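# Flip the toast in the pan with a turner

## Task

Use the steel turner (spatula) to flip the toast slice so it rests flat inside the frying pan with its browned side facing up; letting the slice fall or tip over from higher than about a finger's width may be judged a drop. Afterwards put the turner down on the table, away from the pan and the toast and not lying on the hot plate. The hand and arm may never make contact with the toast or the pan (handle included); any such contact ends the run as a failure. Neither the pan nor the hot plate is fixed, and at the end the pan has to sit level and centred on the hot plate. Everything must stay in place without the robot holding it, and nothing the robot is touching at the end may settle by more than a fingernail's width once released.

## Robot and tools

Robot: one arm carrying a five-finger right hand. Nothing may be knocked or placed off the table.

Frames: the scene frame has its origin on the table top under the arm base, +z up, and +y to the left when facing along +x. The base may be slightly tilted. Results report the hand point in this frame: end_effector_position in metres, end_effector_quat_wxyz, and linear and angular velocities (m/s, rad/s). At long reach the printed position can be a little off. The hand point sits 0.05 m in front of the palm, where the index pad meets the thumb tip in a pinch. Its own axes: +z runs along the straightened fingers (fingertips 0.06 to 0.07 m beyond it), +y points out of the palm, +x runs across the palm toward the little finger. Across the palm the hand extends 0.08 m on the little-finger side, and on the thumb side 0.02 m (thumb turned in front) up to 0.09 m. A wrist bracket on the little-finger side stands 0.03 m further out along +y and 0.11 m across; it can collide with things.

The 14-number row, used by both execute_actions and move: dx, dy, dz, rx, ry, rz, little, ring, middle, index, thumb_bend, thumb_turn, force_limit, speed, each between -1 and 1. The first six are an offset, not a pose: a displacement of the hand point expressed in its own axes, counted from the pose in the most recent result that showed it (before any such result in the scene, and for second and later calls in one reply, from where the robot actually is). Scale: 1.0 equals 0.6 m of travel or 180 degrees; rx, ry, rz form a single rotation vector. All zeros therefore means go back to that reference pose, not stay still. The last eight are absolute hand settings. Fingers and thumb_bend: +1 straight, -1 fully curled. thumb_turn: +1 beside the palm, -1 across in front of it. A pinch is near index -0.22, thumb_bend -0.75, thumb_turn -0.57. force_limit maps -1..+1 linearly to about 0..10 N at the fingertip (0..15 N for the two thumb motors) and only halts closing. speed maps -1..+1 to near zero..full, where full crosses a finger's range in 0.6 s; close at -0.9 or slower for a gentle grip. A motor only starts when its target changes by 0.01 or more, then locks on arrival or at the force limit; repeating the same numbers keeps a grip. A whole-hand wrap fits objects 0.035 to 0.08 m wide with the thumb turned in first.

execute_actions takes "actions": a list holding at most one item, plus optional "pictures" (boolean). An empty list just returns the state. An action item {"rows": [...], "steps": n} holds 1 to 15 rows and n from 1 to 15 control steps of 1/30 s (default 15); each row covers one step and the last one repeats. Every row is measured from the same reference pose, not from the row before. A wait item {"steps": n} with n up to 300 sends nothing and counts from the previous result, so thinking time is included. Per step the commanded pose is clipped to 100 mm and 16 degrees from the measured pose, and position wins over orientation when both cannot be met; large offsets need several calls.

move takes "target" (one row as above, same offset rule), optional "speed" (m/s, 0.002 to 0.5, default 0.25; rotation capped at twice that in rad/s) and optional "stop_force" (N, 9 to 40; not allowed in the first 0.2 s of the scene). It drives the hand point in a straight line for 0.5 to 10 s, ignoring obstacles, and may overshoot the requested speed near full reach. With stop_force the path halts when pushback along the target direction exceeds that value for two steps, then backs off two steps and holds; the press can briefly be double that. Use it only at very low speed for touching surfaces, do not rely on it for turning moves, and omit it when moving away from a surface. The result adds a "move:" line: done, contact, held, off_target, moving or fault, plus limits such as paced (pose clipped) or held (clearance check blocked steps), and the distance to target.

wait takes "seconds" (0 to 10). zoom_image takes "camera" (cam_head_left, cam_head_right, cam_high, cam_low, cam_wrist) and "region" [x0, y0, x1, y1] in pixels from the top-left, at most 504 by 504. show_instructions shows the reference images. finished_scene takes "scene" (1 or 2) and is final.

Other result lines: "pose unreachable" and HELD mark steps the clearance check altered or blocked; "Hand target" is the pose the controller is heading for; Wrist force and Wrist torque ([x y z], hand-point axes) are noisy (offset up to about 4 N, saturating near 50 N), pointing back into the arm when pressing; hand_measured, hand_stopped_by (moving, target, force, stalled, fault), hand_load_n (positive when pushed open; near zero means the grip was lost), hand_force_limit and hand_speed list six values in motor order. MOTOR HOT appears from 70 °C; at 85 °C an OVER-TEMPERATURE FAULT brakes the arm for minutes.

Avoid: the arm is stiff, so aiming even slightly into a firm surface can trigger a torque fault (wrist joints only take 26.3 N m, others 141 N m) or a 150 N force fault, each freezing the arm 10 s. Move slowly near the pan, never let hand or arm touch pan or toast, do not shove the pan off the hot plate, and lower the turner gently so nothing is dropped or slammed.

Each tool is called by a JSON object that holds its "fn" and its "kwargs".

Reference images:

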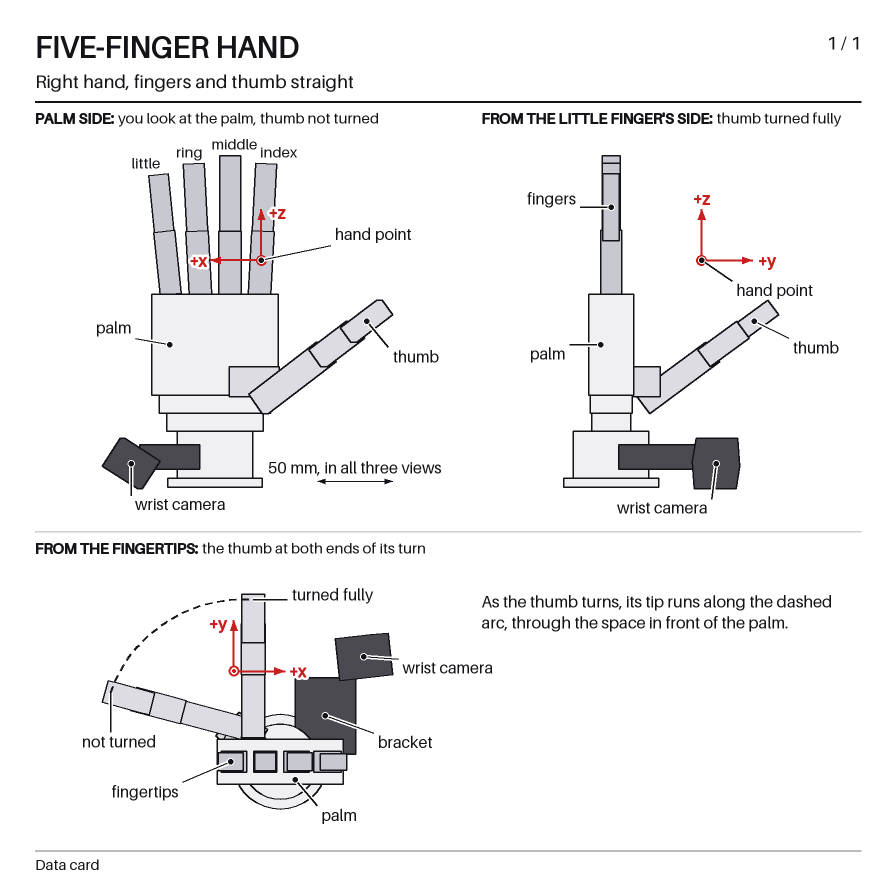

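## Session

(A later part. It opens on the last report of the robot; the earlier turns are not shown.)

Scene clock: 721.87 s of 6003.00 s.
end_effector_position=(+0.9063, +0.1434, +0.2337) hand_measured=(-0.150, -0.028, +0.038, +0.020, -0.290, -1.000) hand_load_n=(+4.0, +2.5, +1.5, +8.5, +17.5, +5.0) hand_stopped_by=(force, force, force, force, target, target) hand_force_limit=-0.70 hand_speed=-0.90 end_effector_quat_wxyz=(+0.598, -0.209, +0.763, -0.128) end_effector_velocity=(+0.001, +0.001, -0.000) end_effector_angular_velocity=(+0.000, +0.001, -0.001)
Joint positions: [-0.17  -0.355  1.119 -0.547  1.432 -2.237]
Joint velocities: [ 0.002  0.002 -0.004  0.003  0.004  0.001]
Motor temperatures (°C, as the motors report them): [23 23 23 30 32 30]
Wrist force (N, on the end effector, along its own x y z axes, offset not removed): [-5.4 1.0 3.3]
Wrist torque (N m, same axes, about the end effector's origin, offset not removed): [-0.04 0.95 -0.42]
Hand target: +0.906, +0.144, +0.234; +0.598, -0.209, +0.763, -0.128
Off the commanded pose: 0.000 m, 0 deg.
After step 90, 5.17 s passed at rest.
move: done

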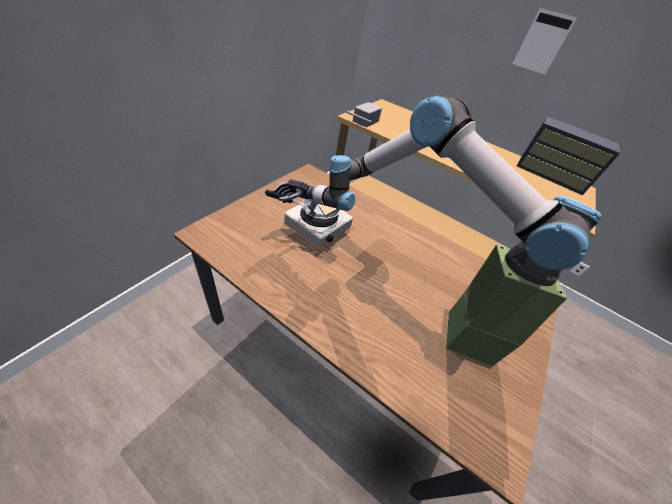

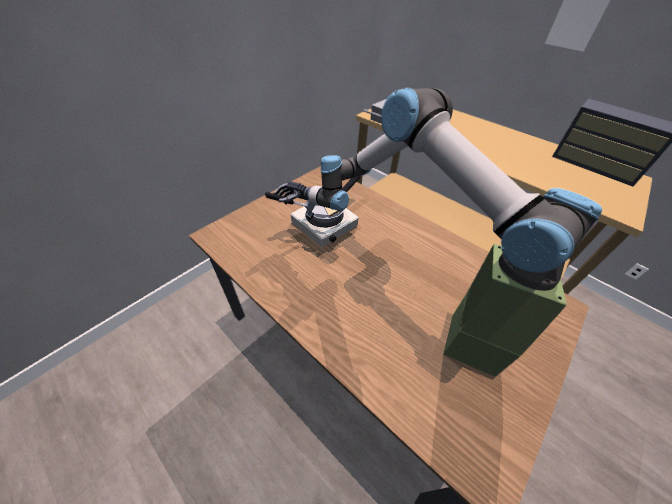

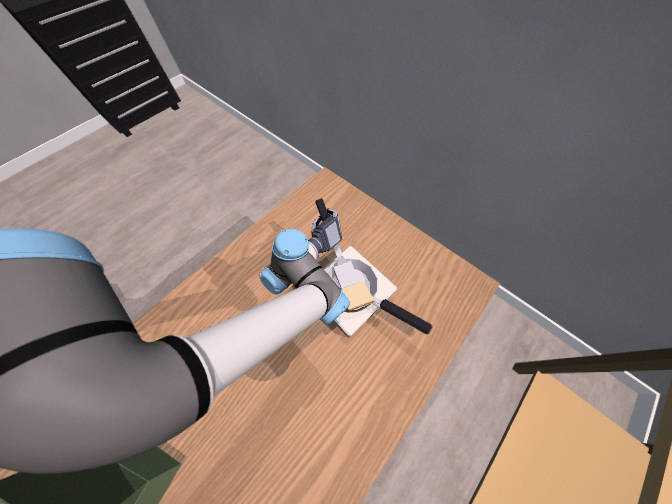

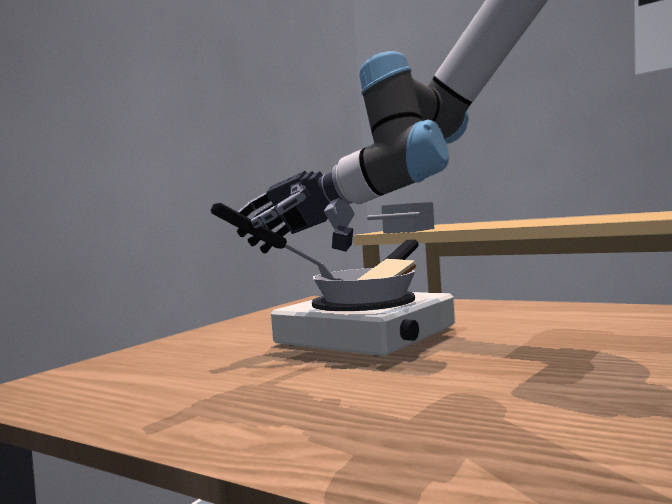

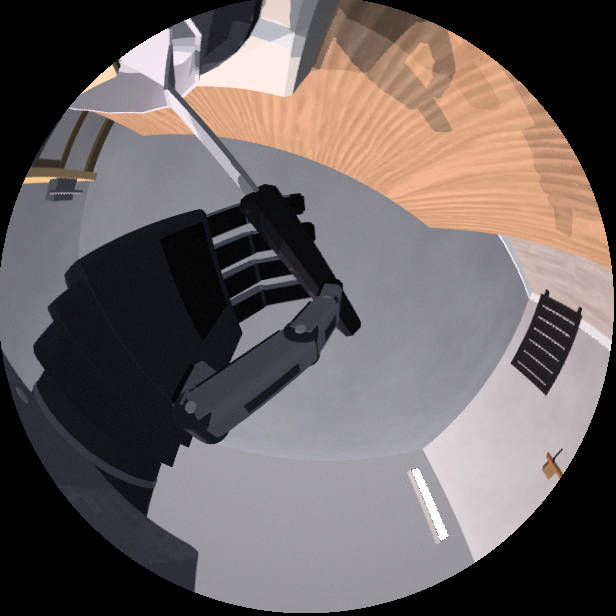

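{"fn": "move", "kwargs": {"target": [-0.0171,0.0078,0.0050,0,0,0,-0.33,-0.38,-0.35,-0.3,-0.3,-1,-0.7,-0.9], "speed": 0.006}}

{"fn": "zoom_image", "kwargs": {"camera": "cam_low", "region": [280,200,430,320]}}

{"fn": "zoom_image", "kwargs": {"camera": "cam_high", "region": [310,230,400,320]}}

Scene clock: 728.90 s of 6003.00 s.
end_effector_position=(+0.9104, +0.1524, +0.2396) hand_measured=(-0.150, -0.028, +0.038, +0.020, -0.290, -1.000) hand_load_n=(+4.0, +2.5, +1.5, +8.5, +17.5, +5.5) hand_stopped_by=(force, force, force, force, target, target) hand_force_limit=-0.70 hand_speed=-0.90 end_effector_quat_wxyz=(+0.598, -0.209, +0.763, -0.128) end_effector_velocity=(+0.001, +0.001, +0.001) end_effector_angular_velocity=(+0.000, -0.000, -0.002)
Joint positions: [-0.154 -0.354  1.101 -0.53   1.447 -2.234]
Joint velocities: [ 0.002 -0.    -0.002  0.002  0.004  0.001]
Motor temperatures (°C, as the motors report them): [23 23 23 30 32 30]
Wrist force (N, on the end effector, along its own x y z axes, offset not removed): [0.0 1.4 1.7]
Wrist torque (N m, same axes, about the end effector's origin, offset not removed): [0.06 0.24 -0.09]
Hand target: +0.910, +0.152, +0.240; +0.598, -0.209, +0.763, -0.128
Off the commanded pose: 0.000 m, 0 deg.
After step 90, 1.90 s passed at rest.
move: done

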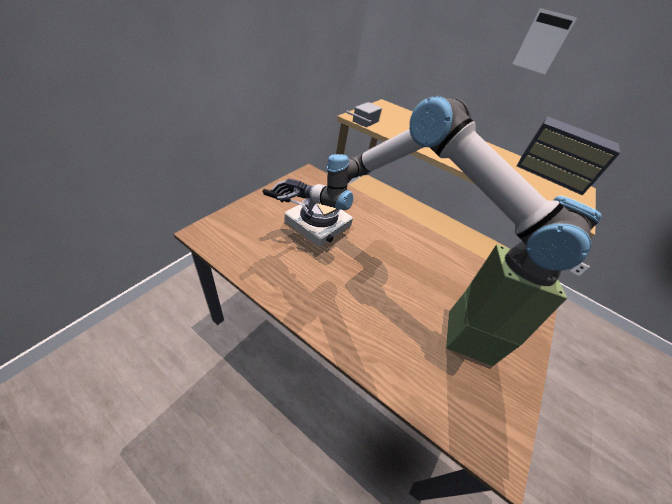

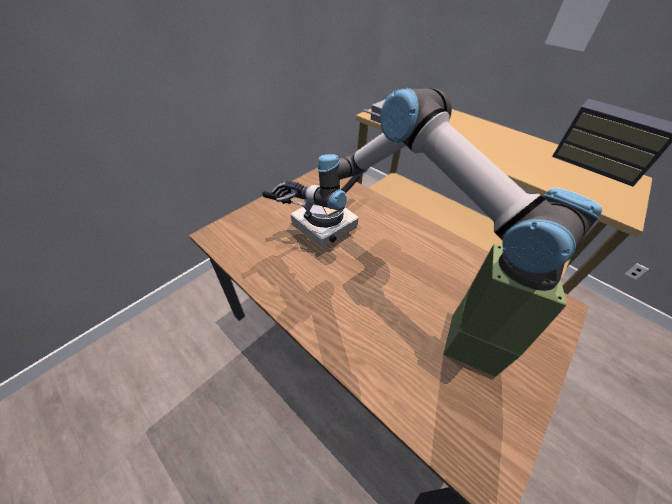

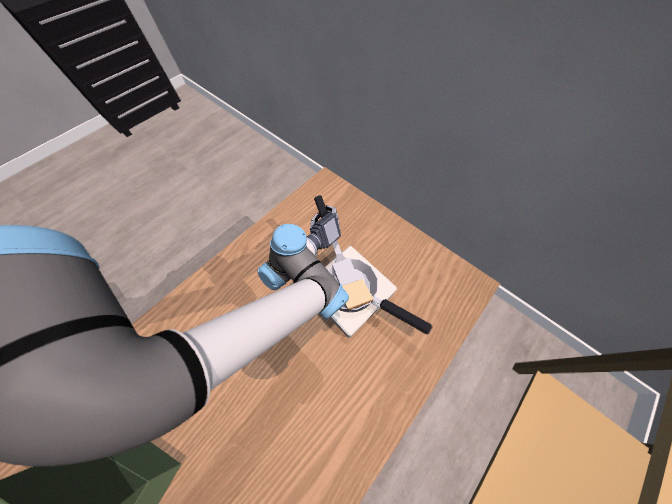

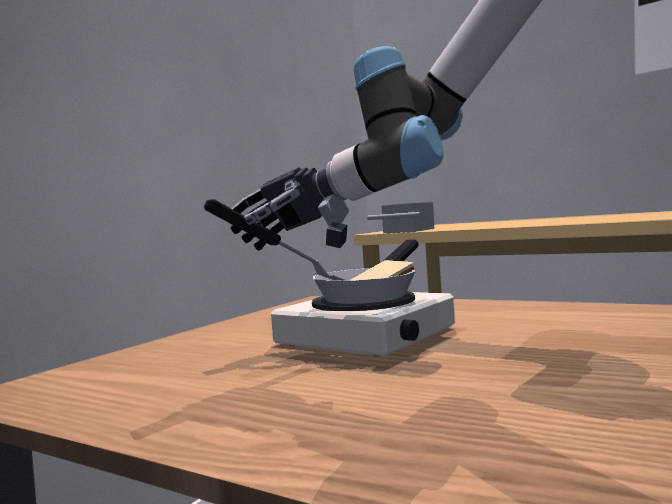

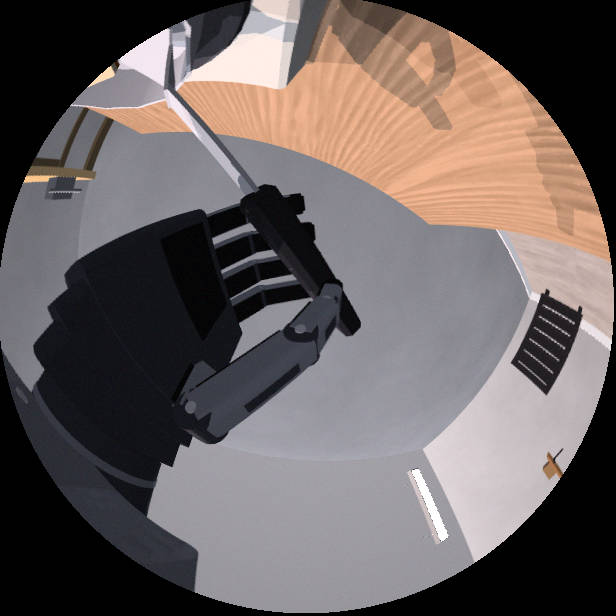

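Region (280, 200, 430, 320) of cam_low's 672x504 image, scaled by 3.360, with more detail than that image has; it fills the top 403 rows of this view, and the rest is white.

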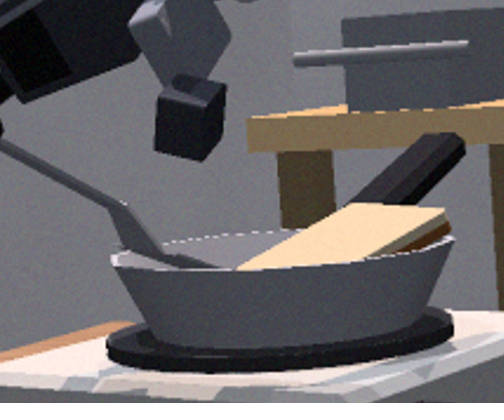

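Region (310, 230, 400, 320) of cam_high's 672x504 image, scaled by 5.600, with more detail than that image has.

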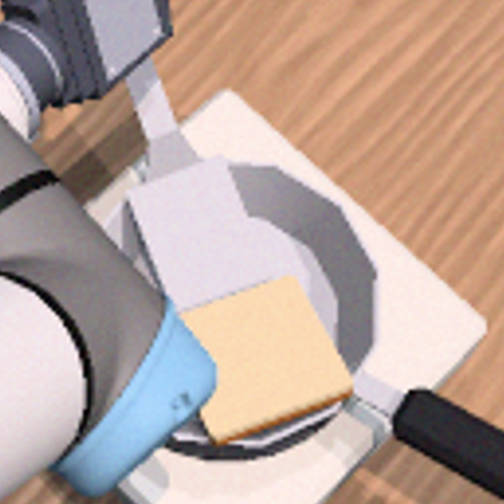

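{"fn": "move", "kwargs": {"target": [-0.0094,0.0051,0.0032,0,0,0,-0.33,-0.38,-0.35,-0.3,-0.3,-1,-0.7,-0.9], "speed": 0.005}}

{"fn": "zoom_image", "kwargs": {"camera": "cam_low", "region": [280,200,430,320]}}

{"fn": "zoom_image", "kwargs": {"camera": "cam_high", "region": [310,230,400,320]}}

Scene clock: 735.77 s of 6003.00 s.
end_effector_position=(+0.9128, +0.1577, +0.2425) hand_measured=(-0.150, -0.028, +0.038, +0.020, -0.290, -1.000) hand_load_n=(+4.0, +2.5, +1.5, +9.0, +17.5, +5.5) hand_stopped_by=(force, force, force, force, target, target) hand_force_limit=-0.70 hand_speed=-0.90 end_effector_quat_wxyz=(+0.598, -0.209, +0.763, -0.128) end_effector_velocity=(+0.000, +0.001, +0.000) end_effector_angular_velocity=(-0.000, +0.000, -0.000)
Joint positions: [-0.145 -0.353  1.089 -0.521  1.456 -2.232]
Joint velocities: [ 0.001  0.    -0.002  0.002  0.001 -0.   ]
Motor temperatures (°C, as the motors report them): [23 23 23 30 32 30]
Wrist force (N, on the end effector, along its own x y z axes, offset not removed): [-0.7 2.1 2.1]
Wrist torque (N m, same axes, about the end effector's origin, offset not removed): [0.05 0.21 -0.16]
Hand target: +0.913, +0.158, +0.243; +0.598, -0.209, +0.763, -0.128
Off the commanded pose: 0.000 m, 0 deg.
After step 90, 2.33 s passed at rest.
move: done

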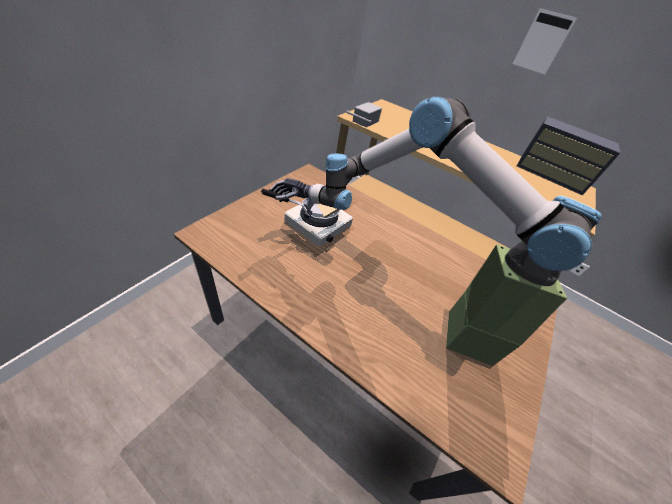

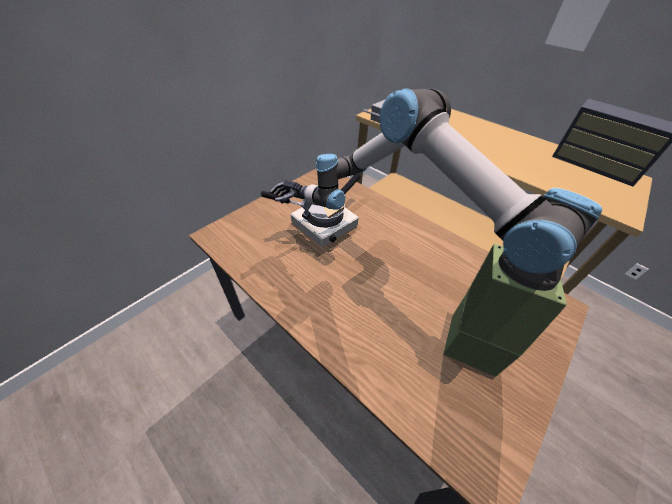

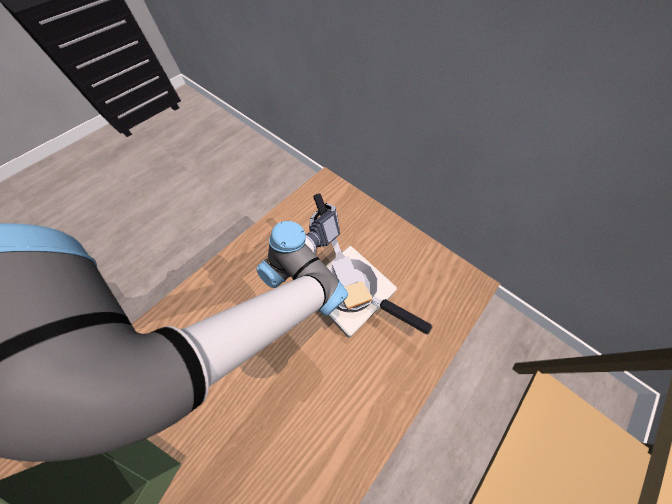

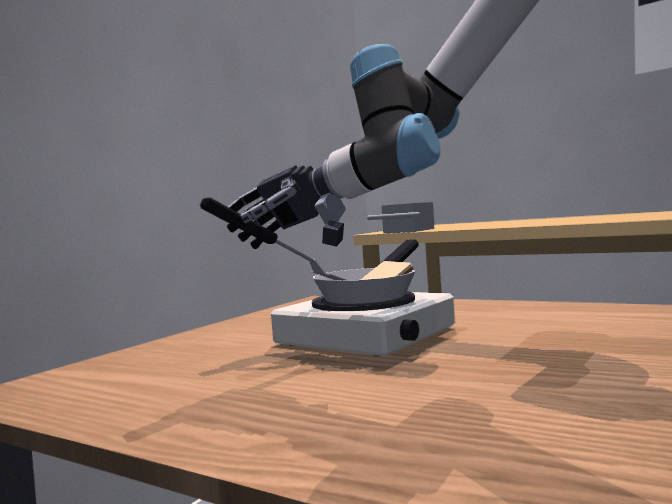

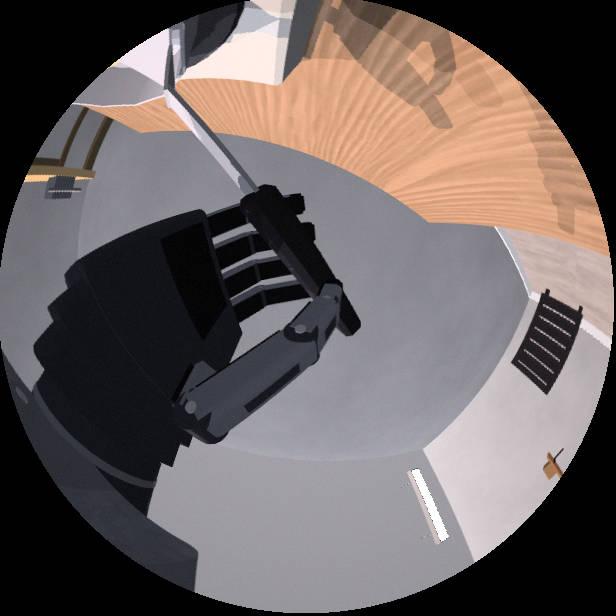

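Region (280, 200, 430, 320) of cam_low's 672x504 image, scaled by 3.360, with more detail than that image has; it fills the top 403 rows of this view, and the rest is white.

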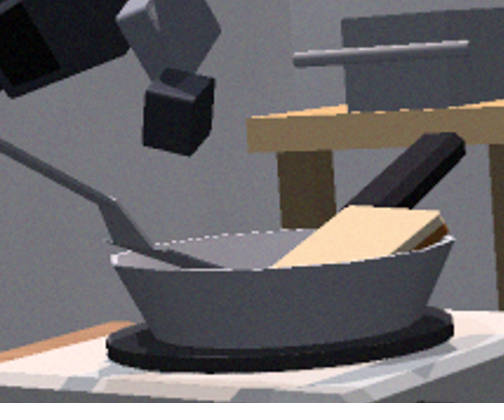

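Region (310, 230, 400, 320) of cam_high's 672x504 image, scaled by 5.600, with more detail than that image has.

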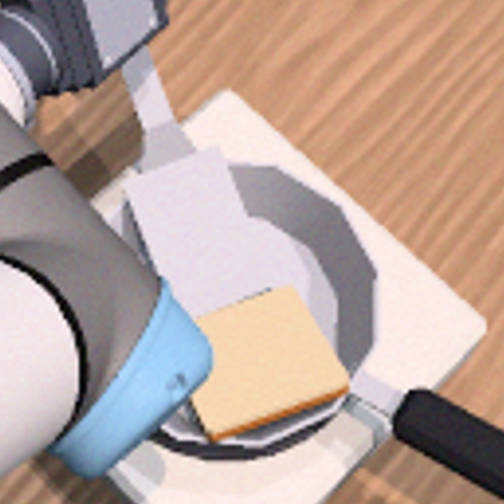

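{"fn": "move", "kwargs": {"target": [-0.0119,-0.0324,-0.0192,0.0005,-0.0199,0.0333,-0.33,-0.38,-0.35,-0.3,-0.3,-1,-0.7,-0.9], "speed": 0.02}}

{"fn": "zoom_image", "kwargs": {"camera": "cam_high", "region": [310,230,400,320]}}

Scene clock: 759.83 s of 6003.00 s.
end_effector_position=(+0.9064, +0.1435, +0.2601) hand_measured=(-0.152, -0.028, +0.038, +0.020, -0.290, -1.000) hand_load_n=(+1.0, +2.0, +2.5, +10.5, +15.5, +4.5) hand_stopped_by=(force, force, force, force, target, target) hand_force_limit=-0.70 hand_speed=-0.90 end_effector_quat_wxyz=(+0.627, -0.172, +0.754, -0.091) end_effector_velocity=(-0.001, -0.001, +0.001) end_effector_angular_velocity=(+0.008, -0.004, -0.000)
Joint positions: [-0.177 -0.383  1.161 -0.614  1.39  -2.127]
Joint velocities: [-0.002 -0.001  0.005 -0.008 -0.004  0.008]
Motor temperatures (°C, as the motors report them): [23 24 23 30 32 30]
Wrist force (N, on the end effector, along its own x y z axes, offset not removed): [1.2 1.9 3.6]
Wrist torque (N m, same axes, about the end effector's origin, offset not removed): [0.04 -0.05 0.15]
Hand target: +0.906, +0.143, +0.260; +0.628, -0.172, +0.754, -0.090
Off the commanded pose: 0.000 m, 0 deg.
After step 90, 17.80 s passed at rest.
move: done

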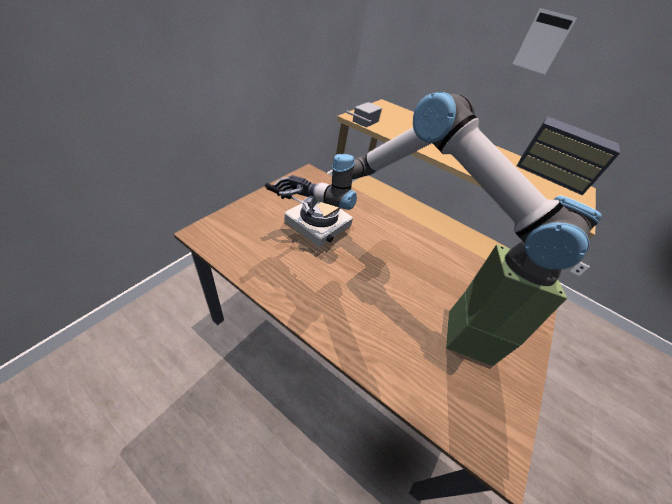

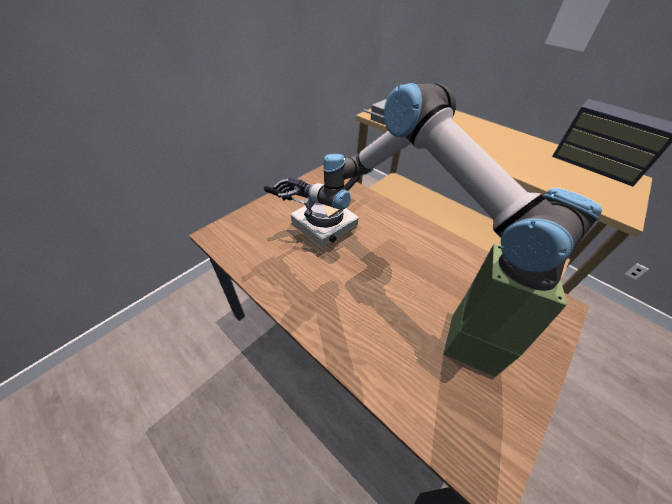

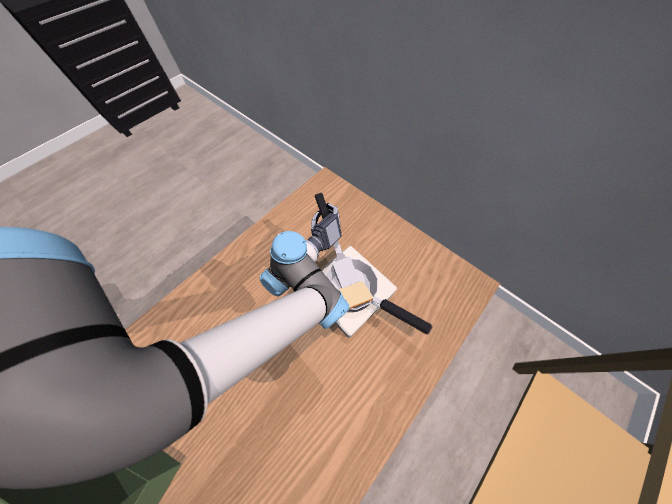

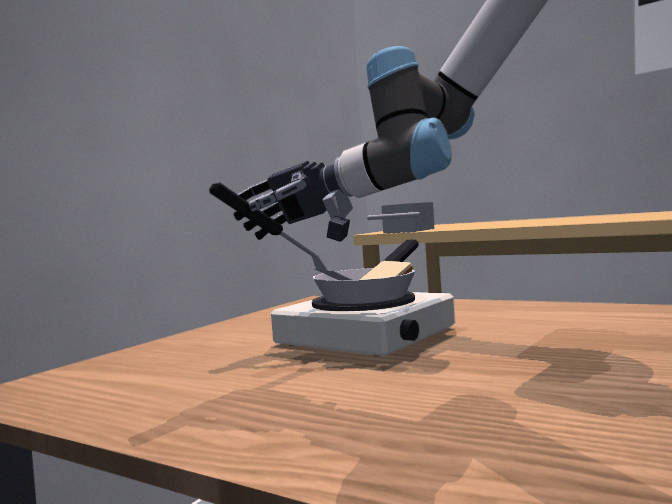

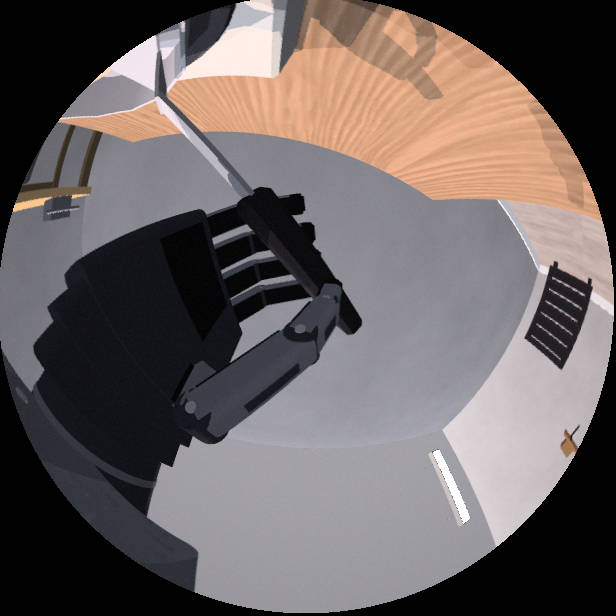

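Region (310, 230, 400, 320) of cam_high's 672x504 image, scaled by 5.600, with more detail than that image has.

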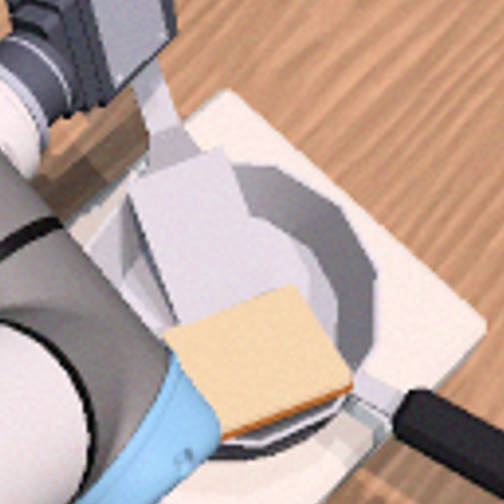

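{"fn": "move", "kwargs": {"target": [-0.0173,-0.0019,-0.0009,0,0,0,-0.33,-0.38,-0.35,-0.3,-0.3,-1,-0.7,-0.9], "speed": 0.02}}

{"fn": "zoom_image", "kwargs": {"camera": "cam_high", "region": [310,230,400,320]}}

{"fn": "zoom_image", "kwargs": {"camera": "cam_low", "region": [280,200,430,320]}}

Scene clock: 769.30 s of 6003.00 s.
end_effector_position=(+0.9076, +0.1462, +0.2698) hand_measured=(-0.152, -0.028, +0.038, +0.020, -0.290, -1.000) hand_load_n=(+2.5, +3.0, +2.0, +9.0, +16.5, +3.5) hand_stopped_by=(force, force, force, force, target, target) hand_force_limit=-0.70 hand_speed=-0.90 end_effector_quat_wxyz=(+0.627, -0.172, +0.754, -0.091) end_effector_velocity=(+0.000, +0.000, +0.002) end_effector_angular_velocity=(-0.001, +0.001, -0.001)
Joint positions: [-0.171 -0.397  1.164 -0.601  1.396 -2.126]
Joint velocities: [ 0.001 -0.004  0.001  0.003  0.003 -0.001]
Motor temperatures (°C, as the motors report them): [23 24 23 30 32 30]
Wrist force (N, on the end effector, along its own x y z axes, offset not removed): [3.3 0.5 4.1]
Wrist torque (N m, same axes, about the end effector's origin, offset not removed): [-0.12 -0.25 0.14]
Hand target: +0.908, +0.146, +0.270; +0.627, -0.172, +0.754, -0.091
Off the commanded pose: 0.000 m, 0 deg.
After step 90, 5.67 s passed at rest.
move: done

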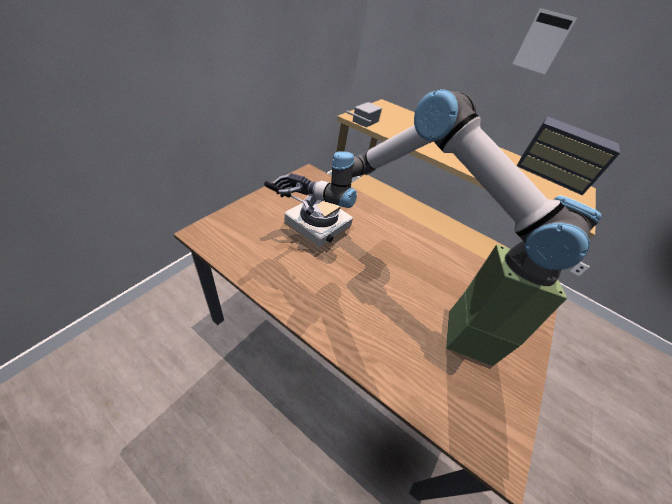

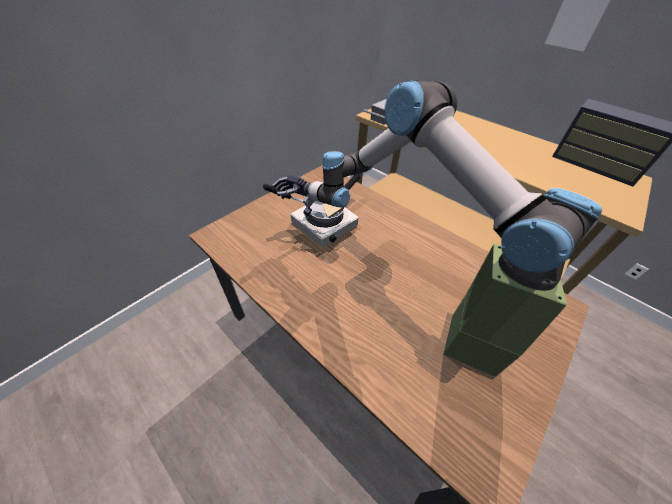

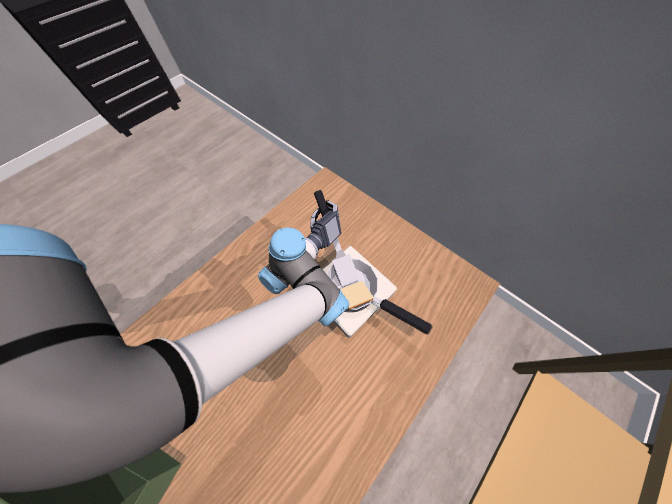

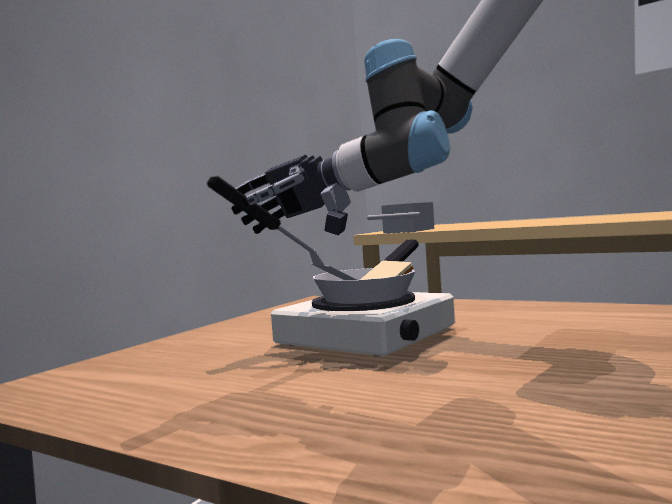

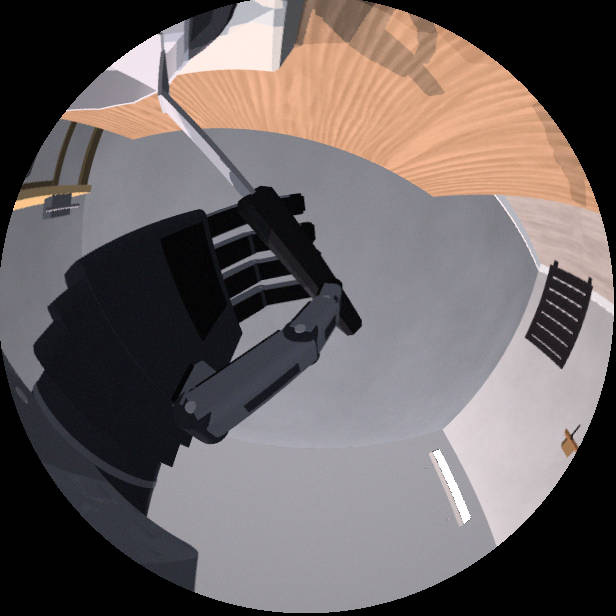

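Region (310, 230, 400, 320) of cam_high's 672x504 image, scaled by 5.600, with more detail than that image has.

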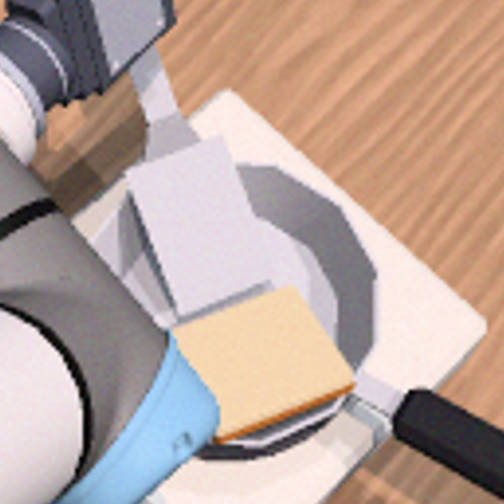

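Region (280, 200, 430, 320) of cam_low's 672x504 image, scaled by 3.360, with more detail than that image has; it fills the top 403 rows of this view, and the rest is white.

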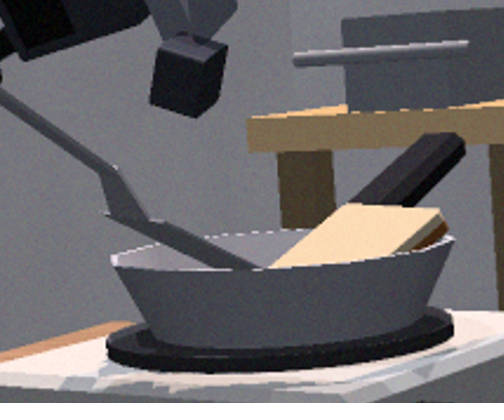

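{"fn": "move", "kwargs": {"target": [-0.0308,-0.0394,-0.0230,0.0006,-0.0228,0.0381,-0.35,-0.38,-0.35,-0.3,-0.3,-1,-0.3,-0.9], "speed": 0.04}}

Scene clock: 778.17 s of 6003.00 s.
end_effector_position=(+0.9004, +0.1303, +0.2975) hand_measured=(-0.166, -0.028, +0.038, +0.020, -0.290, -1.000) hand_load_n=(+3.5, +1.5, +1.5, +9.0, +17.0, +4.0) hand_stopped_by=(force, force, force, force, target, target) hand_force_limit=-0.30 hand_speed=-0.90 end_effector_quat_wxyz=(+0.658, -0.130, +0.740, -0.048) end_effector_velocity=(-0.001, -0.002, +0.002) end_effector_angular_velocity=(+0.009, -0.005, -0.000)
Joint positions: [-0.202 -0.438  1.239 -0.7    1.334 -1.998]
Joint velocities: [-0.003 -0.003  0.005 -0.008 -0.005  0.01 ]
Motor temperatures (°C, as the motors report them): [23 24 23 30 32 30]
Wrist force (N, on the end effector, along its own x y z axes, offset not removed): [1.1 4.9 2.9]
Wrist torque (N m, same axes, about the end effector's origin, offset not removed): [0.45 -0.02 0.13]
Hand target: +0.900, +0.130, +0.298; +0.658, -0.130, +0.740, -0.047
Off the commanded pose: 0.000 m, 0 deg.
After step 90, 3.83 s passed at rest.
move: done

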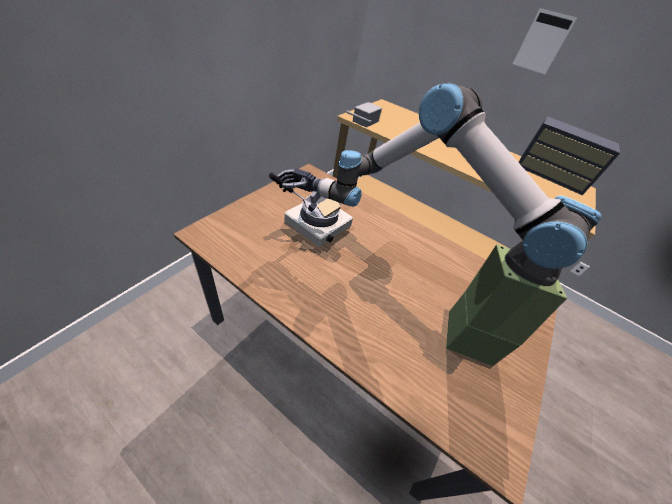

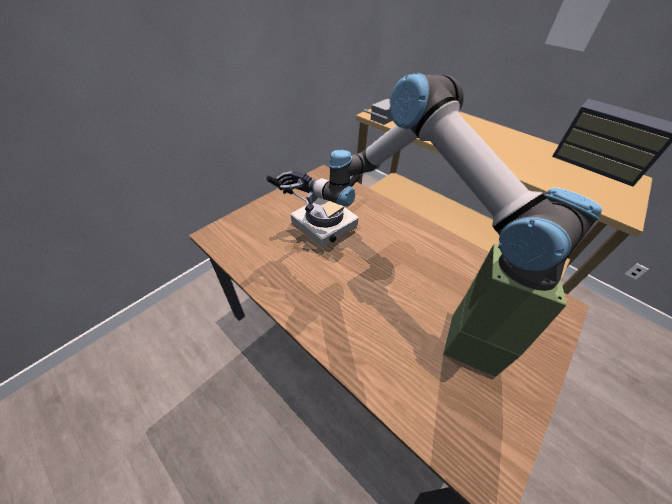

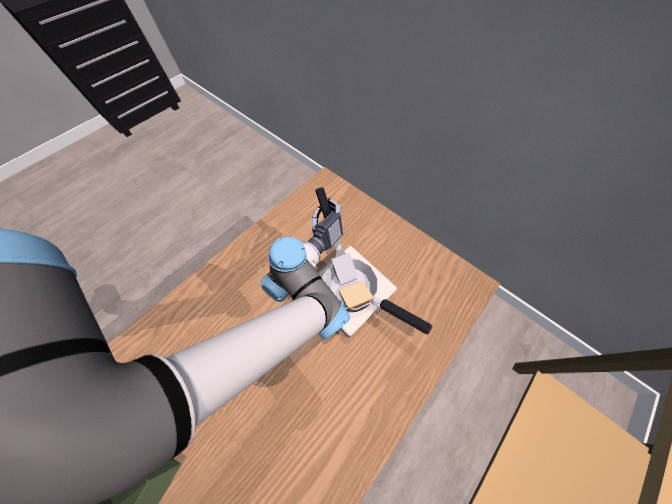

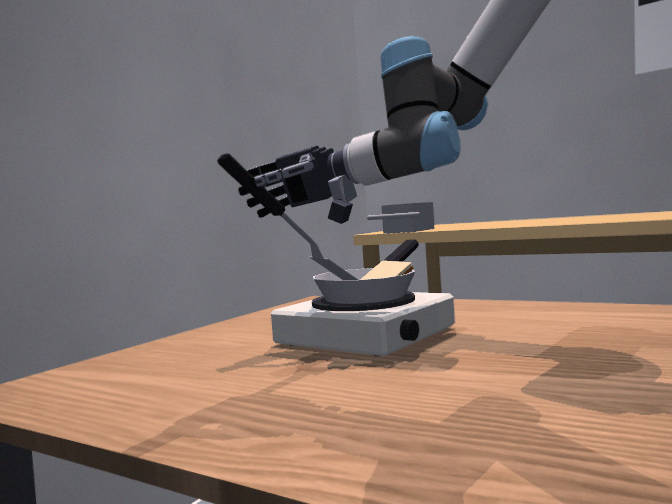

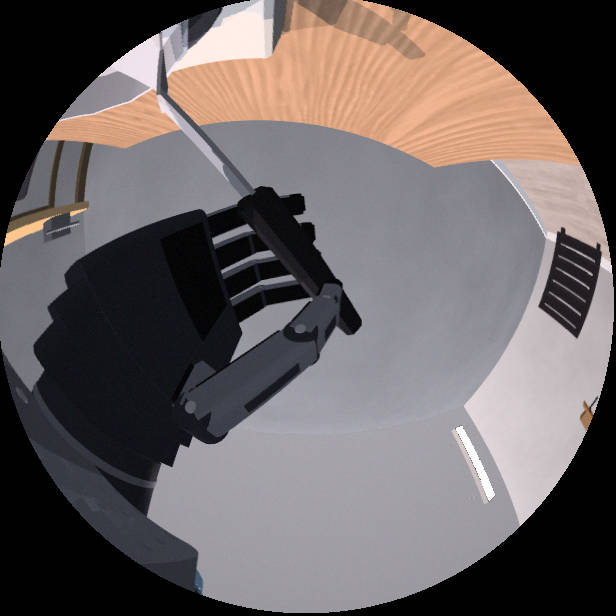

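{"fn": "move", "kwargs": {"target": [0.0135,0.0063,0.0035,0,0,0,-0.35,-0.38,-0.35,-0.3,-0.3,-1,-0.3,-0.9], "speed": 0.02}}

{"fn": "zoom_image", "kwargs": {"camera": "cam_high", "region": [310,230,400,320]}}

Scene clock: 787.07 s of 6003.00 s.
end_effector_position=(+0.9012, +0.1320, +0.2888) hand_measured=(-0.166, -0.028, +0.038, +0.020, -0.290, -1.000) hand_load_n=(+3.5, +1.5, +2.0, +9.0, +17.0, +4.0) hand_stopped_by=(force, force, force, force, target, target) hand_force_limit=-0.30 hand_speed=-0.90 end_effector_quat_wxyz=(+0.658, -0.130, +0.740, -0.048) end_effector_velocity=(+0.000, +0.000, -0.002) end_effector_angular_velocity=(-0.001, -0.000, +0.000)
Joint positions: [-0.201 -0.42   1.228 -0.707  1.334 -1.998]
Joint velocities: [ 0.     0.005 -0.004 -0.001 -0.    -0.001]
Motor temperatures (°C, as the motors report them): [23 24 23 30 32 30]
Wrist force (N, on the end effector, along its own x y z axes, offset not removed): [-2.1 4.2 3.6]
Wrist torque (N m, same axes, about the end effector's origin, offset not removed): [0.40 0.63 0.00]
Hand target: +0.901, +0.132, +0.289; +0.658, -0.130, +0.740, -0.048
Off the commanded pose: 0.000 m, 0 deg.
After step 90, 5.13 s passed at rest.
move: done

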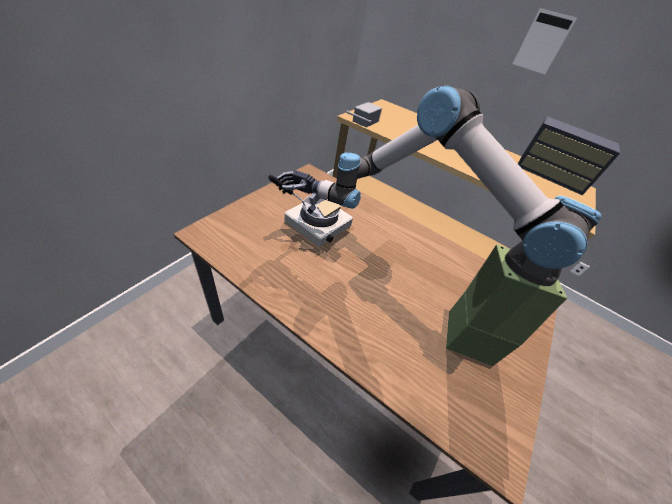

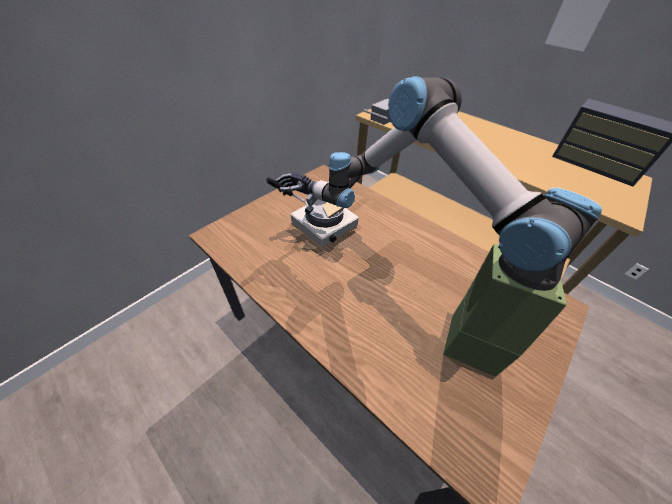

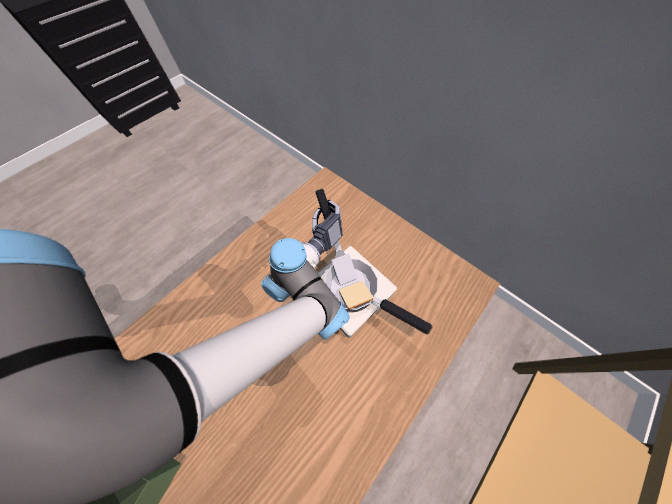

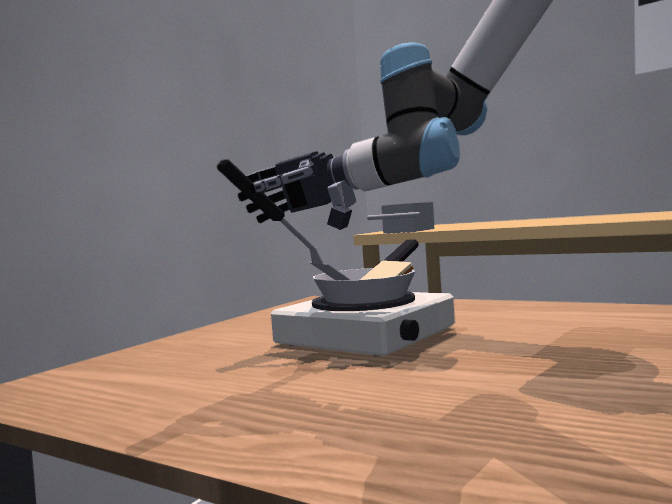

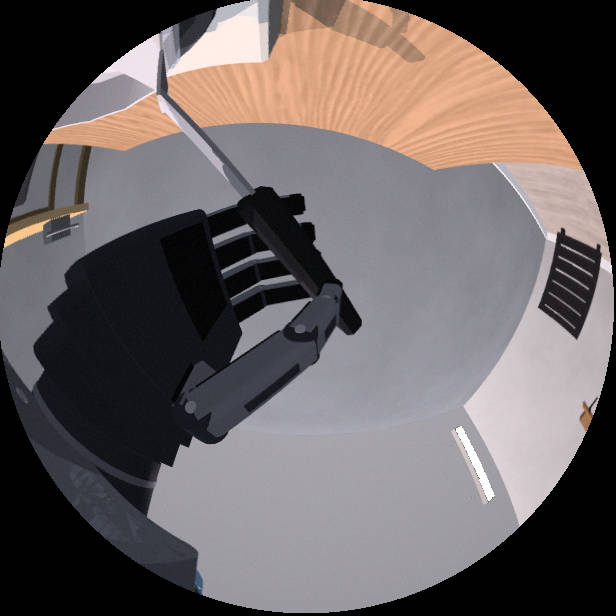

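Region (310, 230, 400, 320) of cam_high's 672x504 image, scaled by 5.600, with more detail than that image has.

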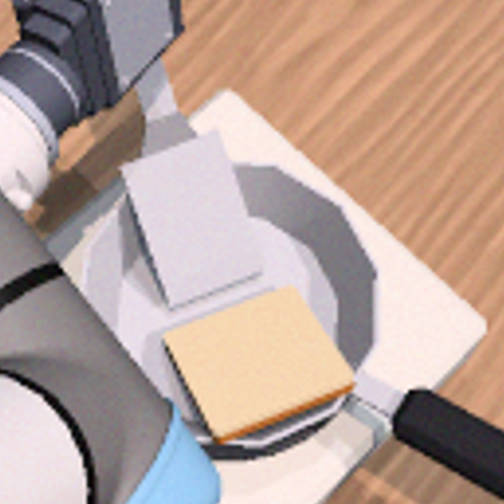

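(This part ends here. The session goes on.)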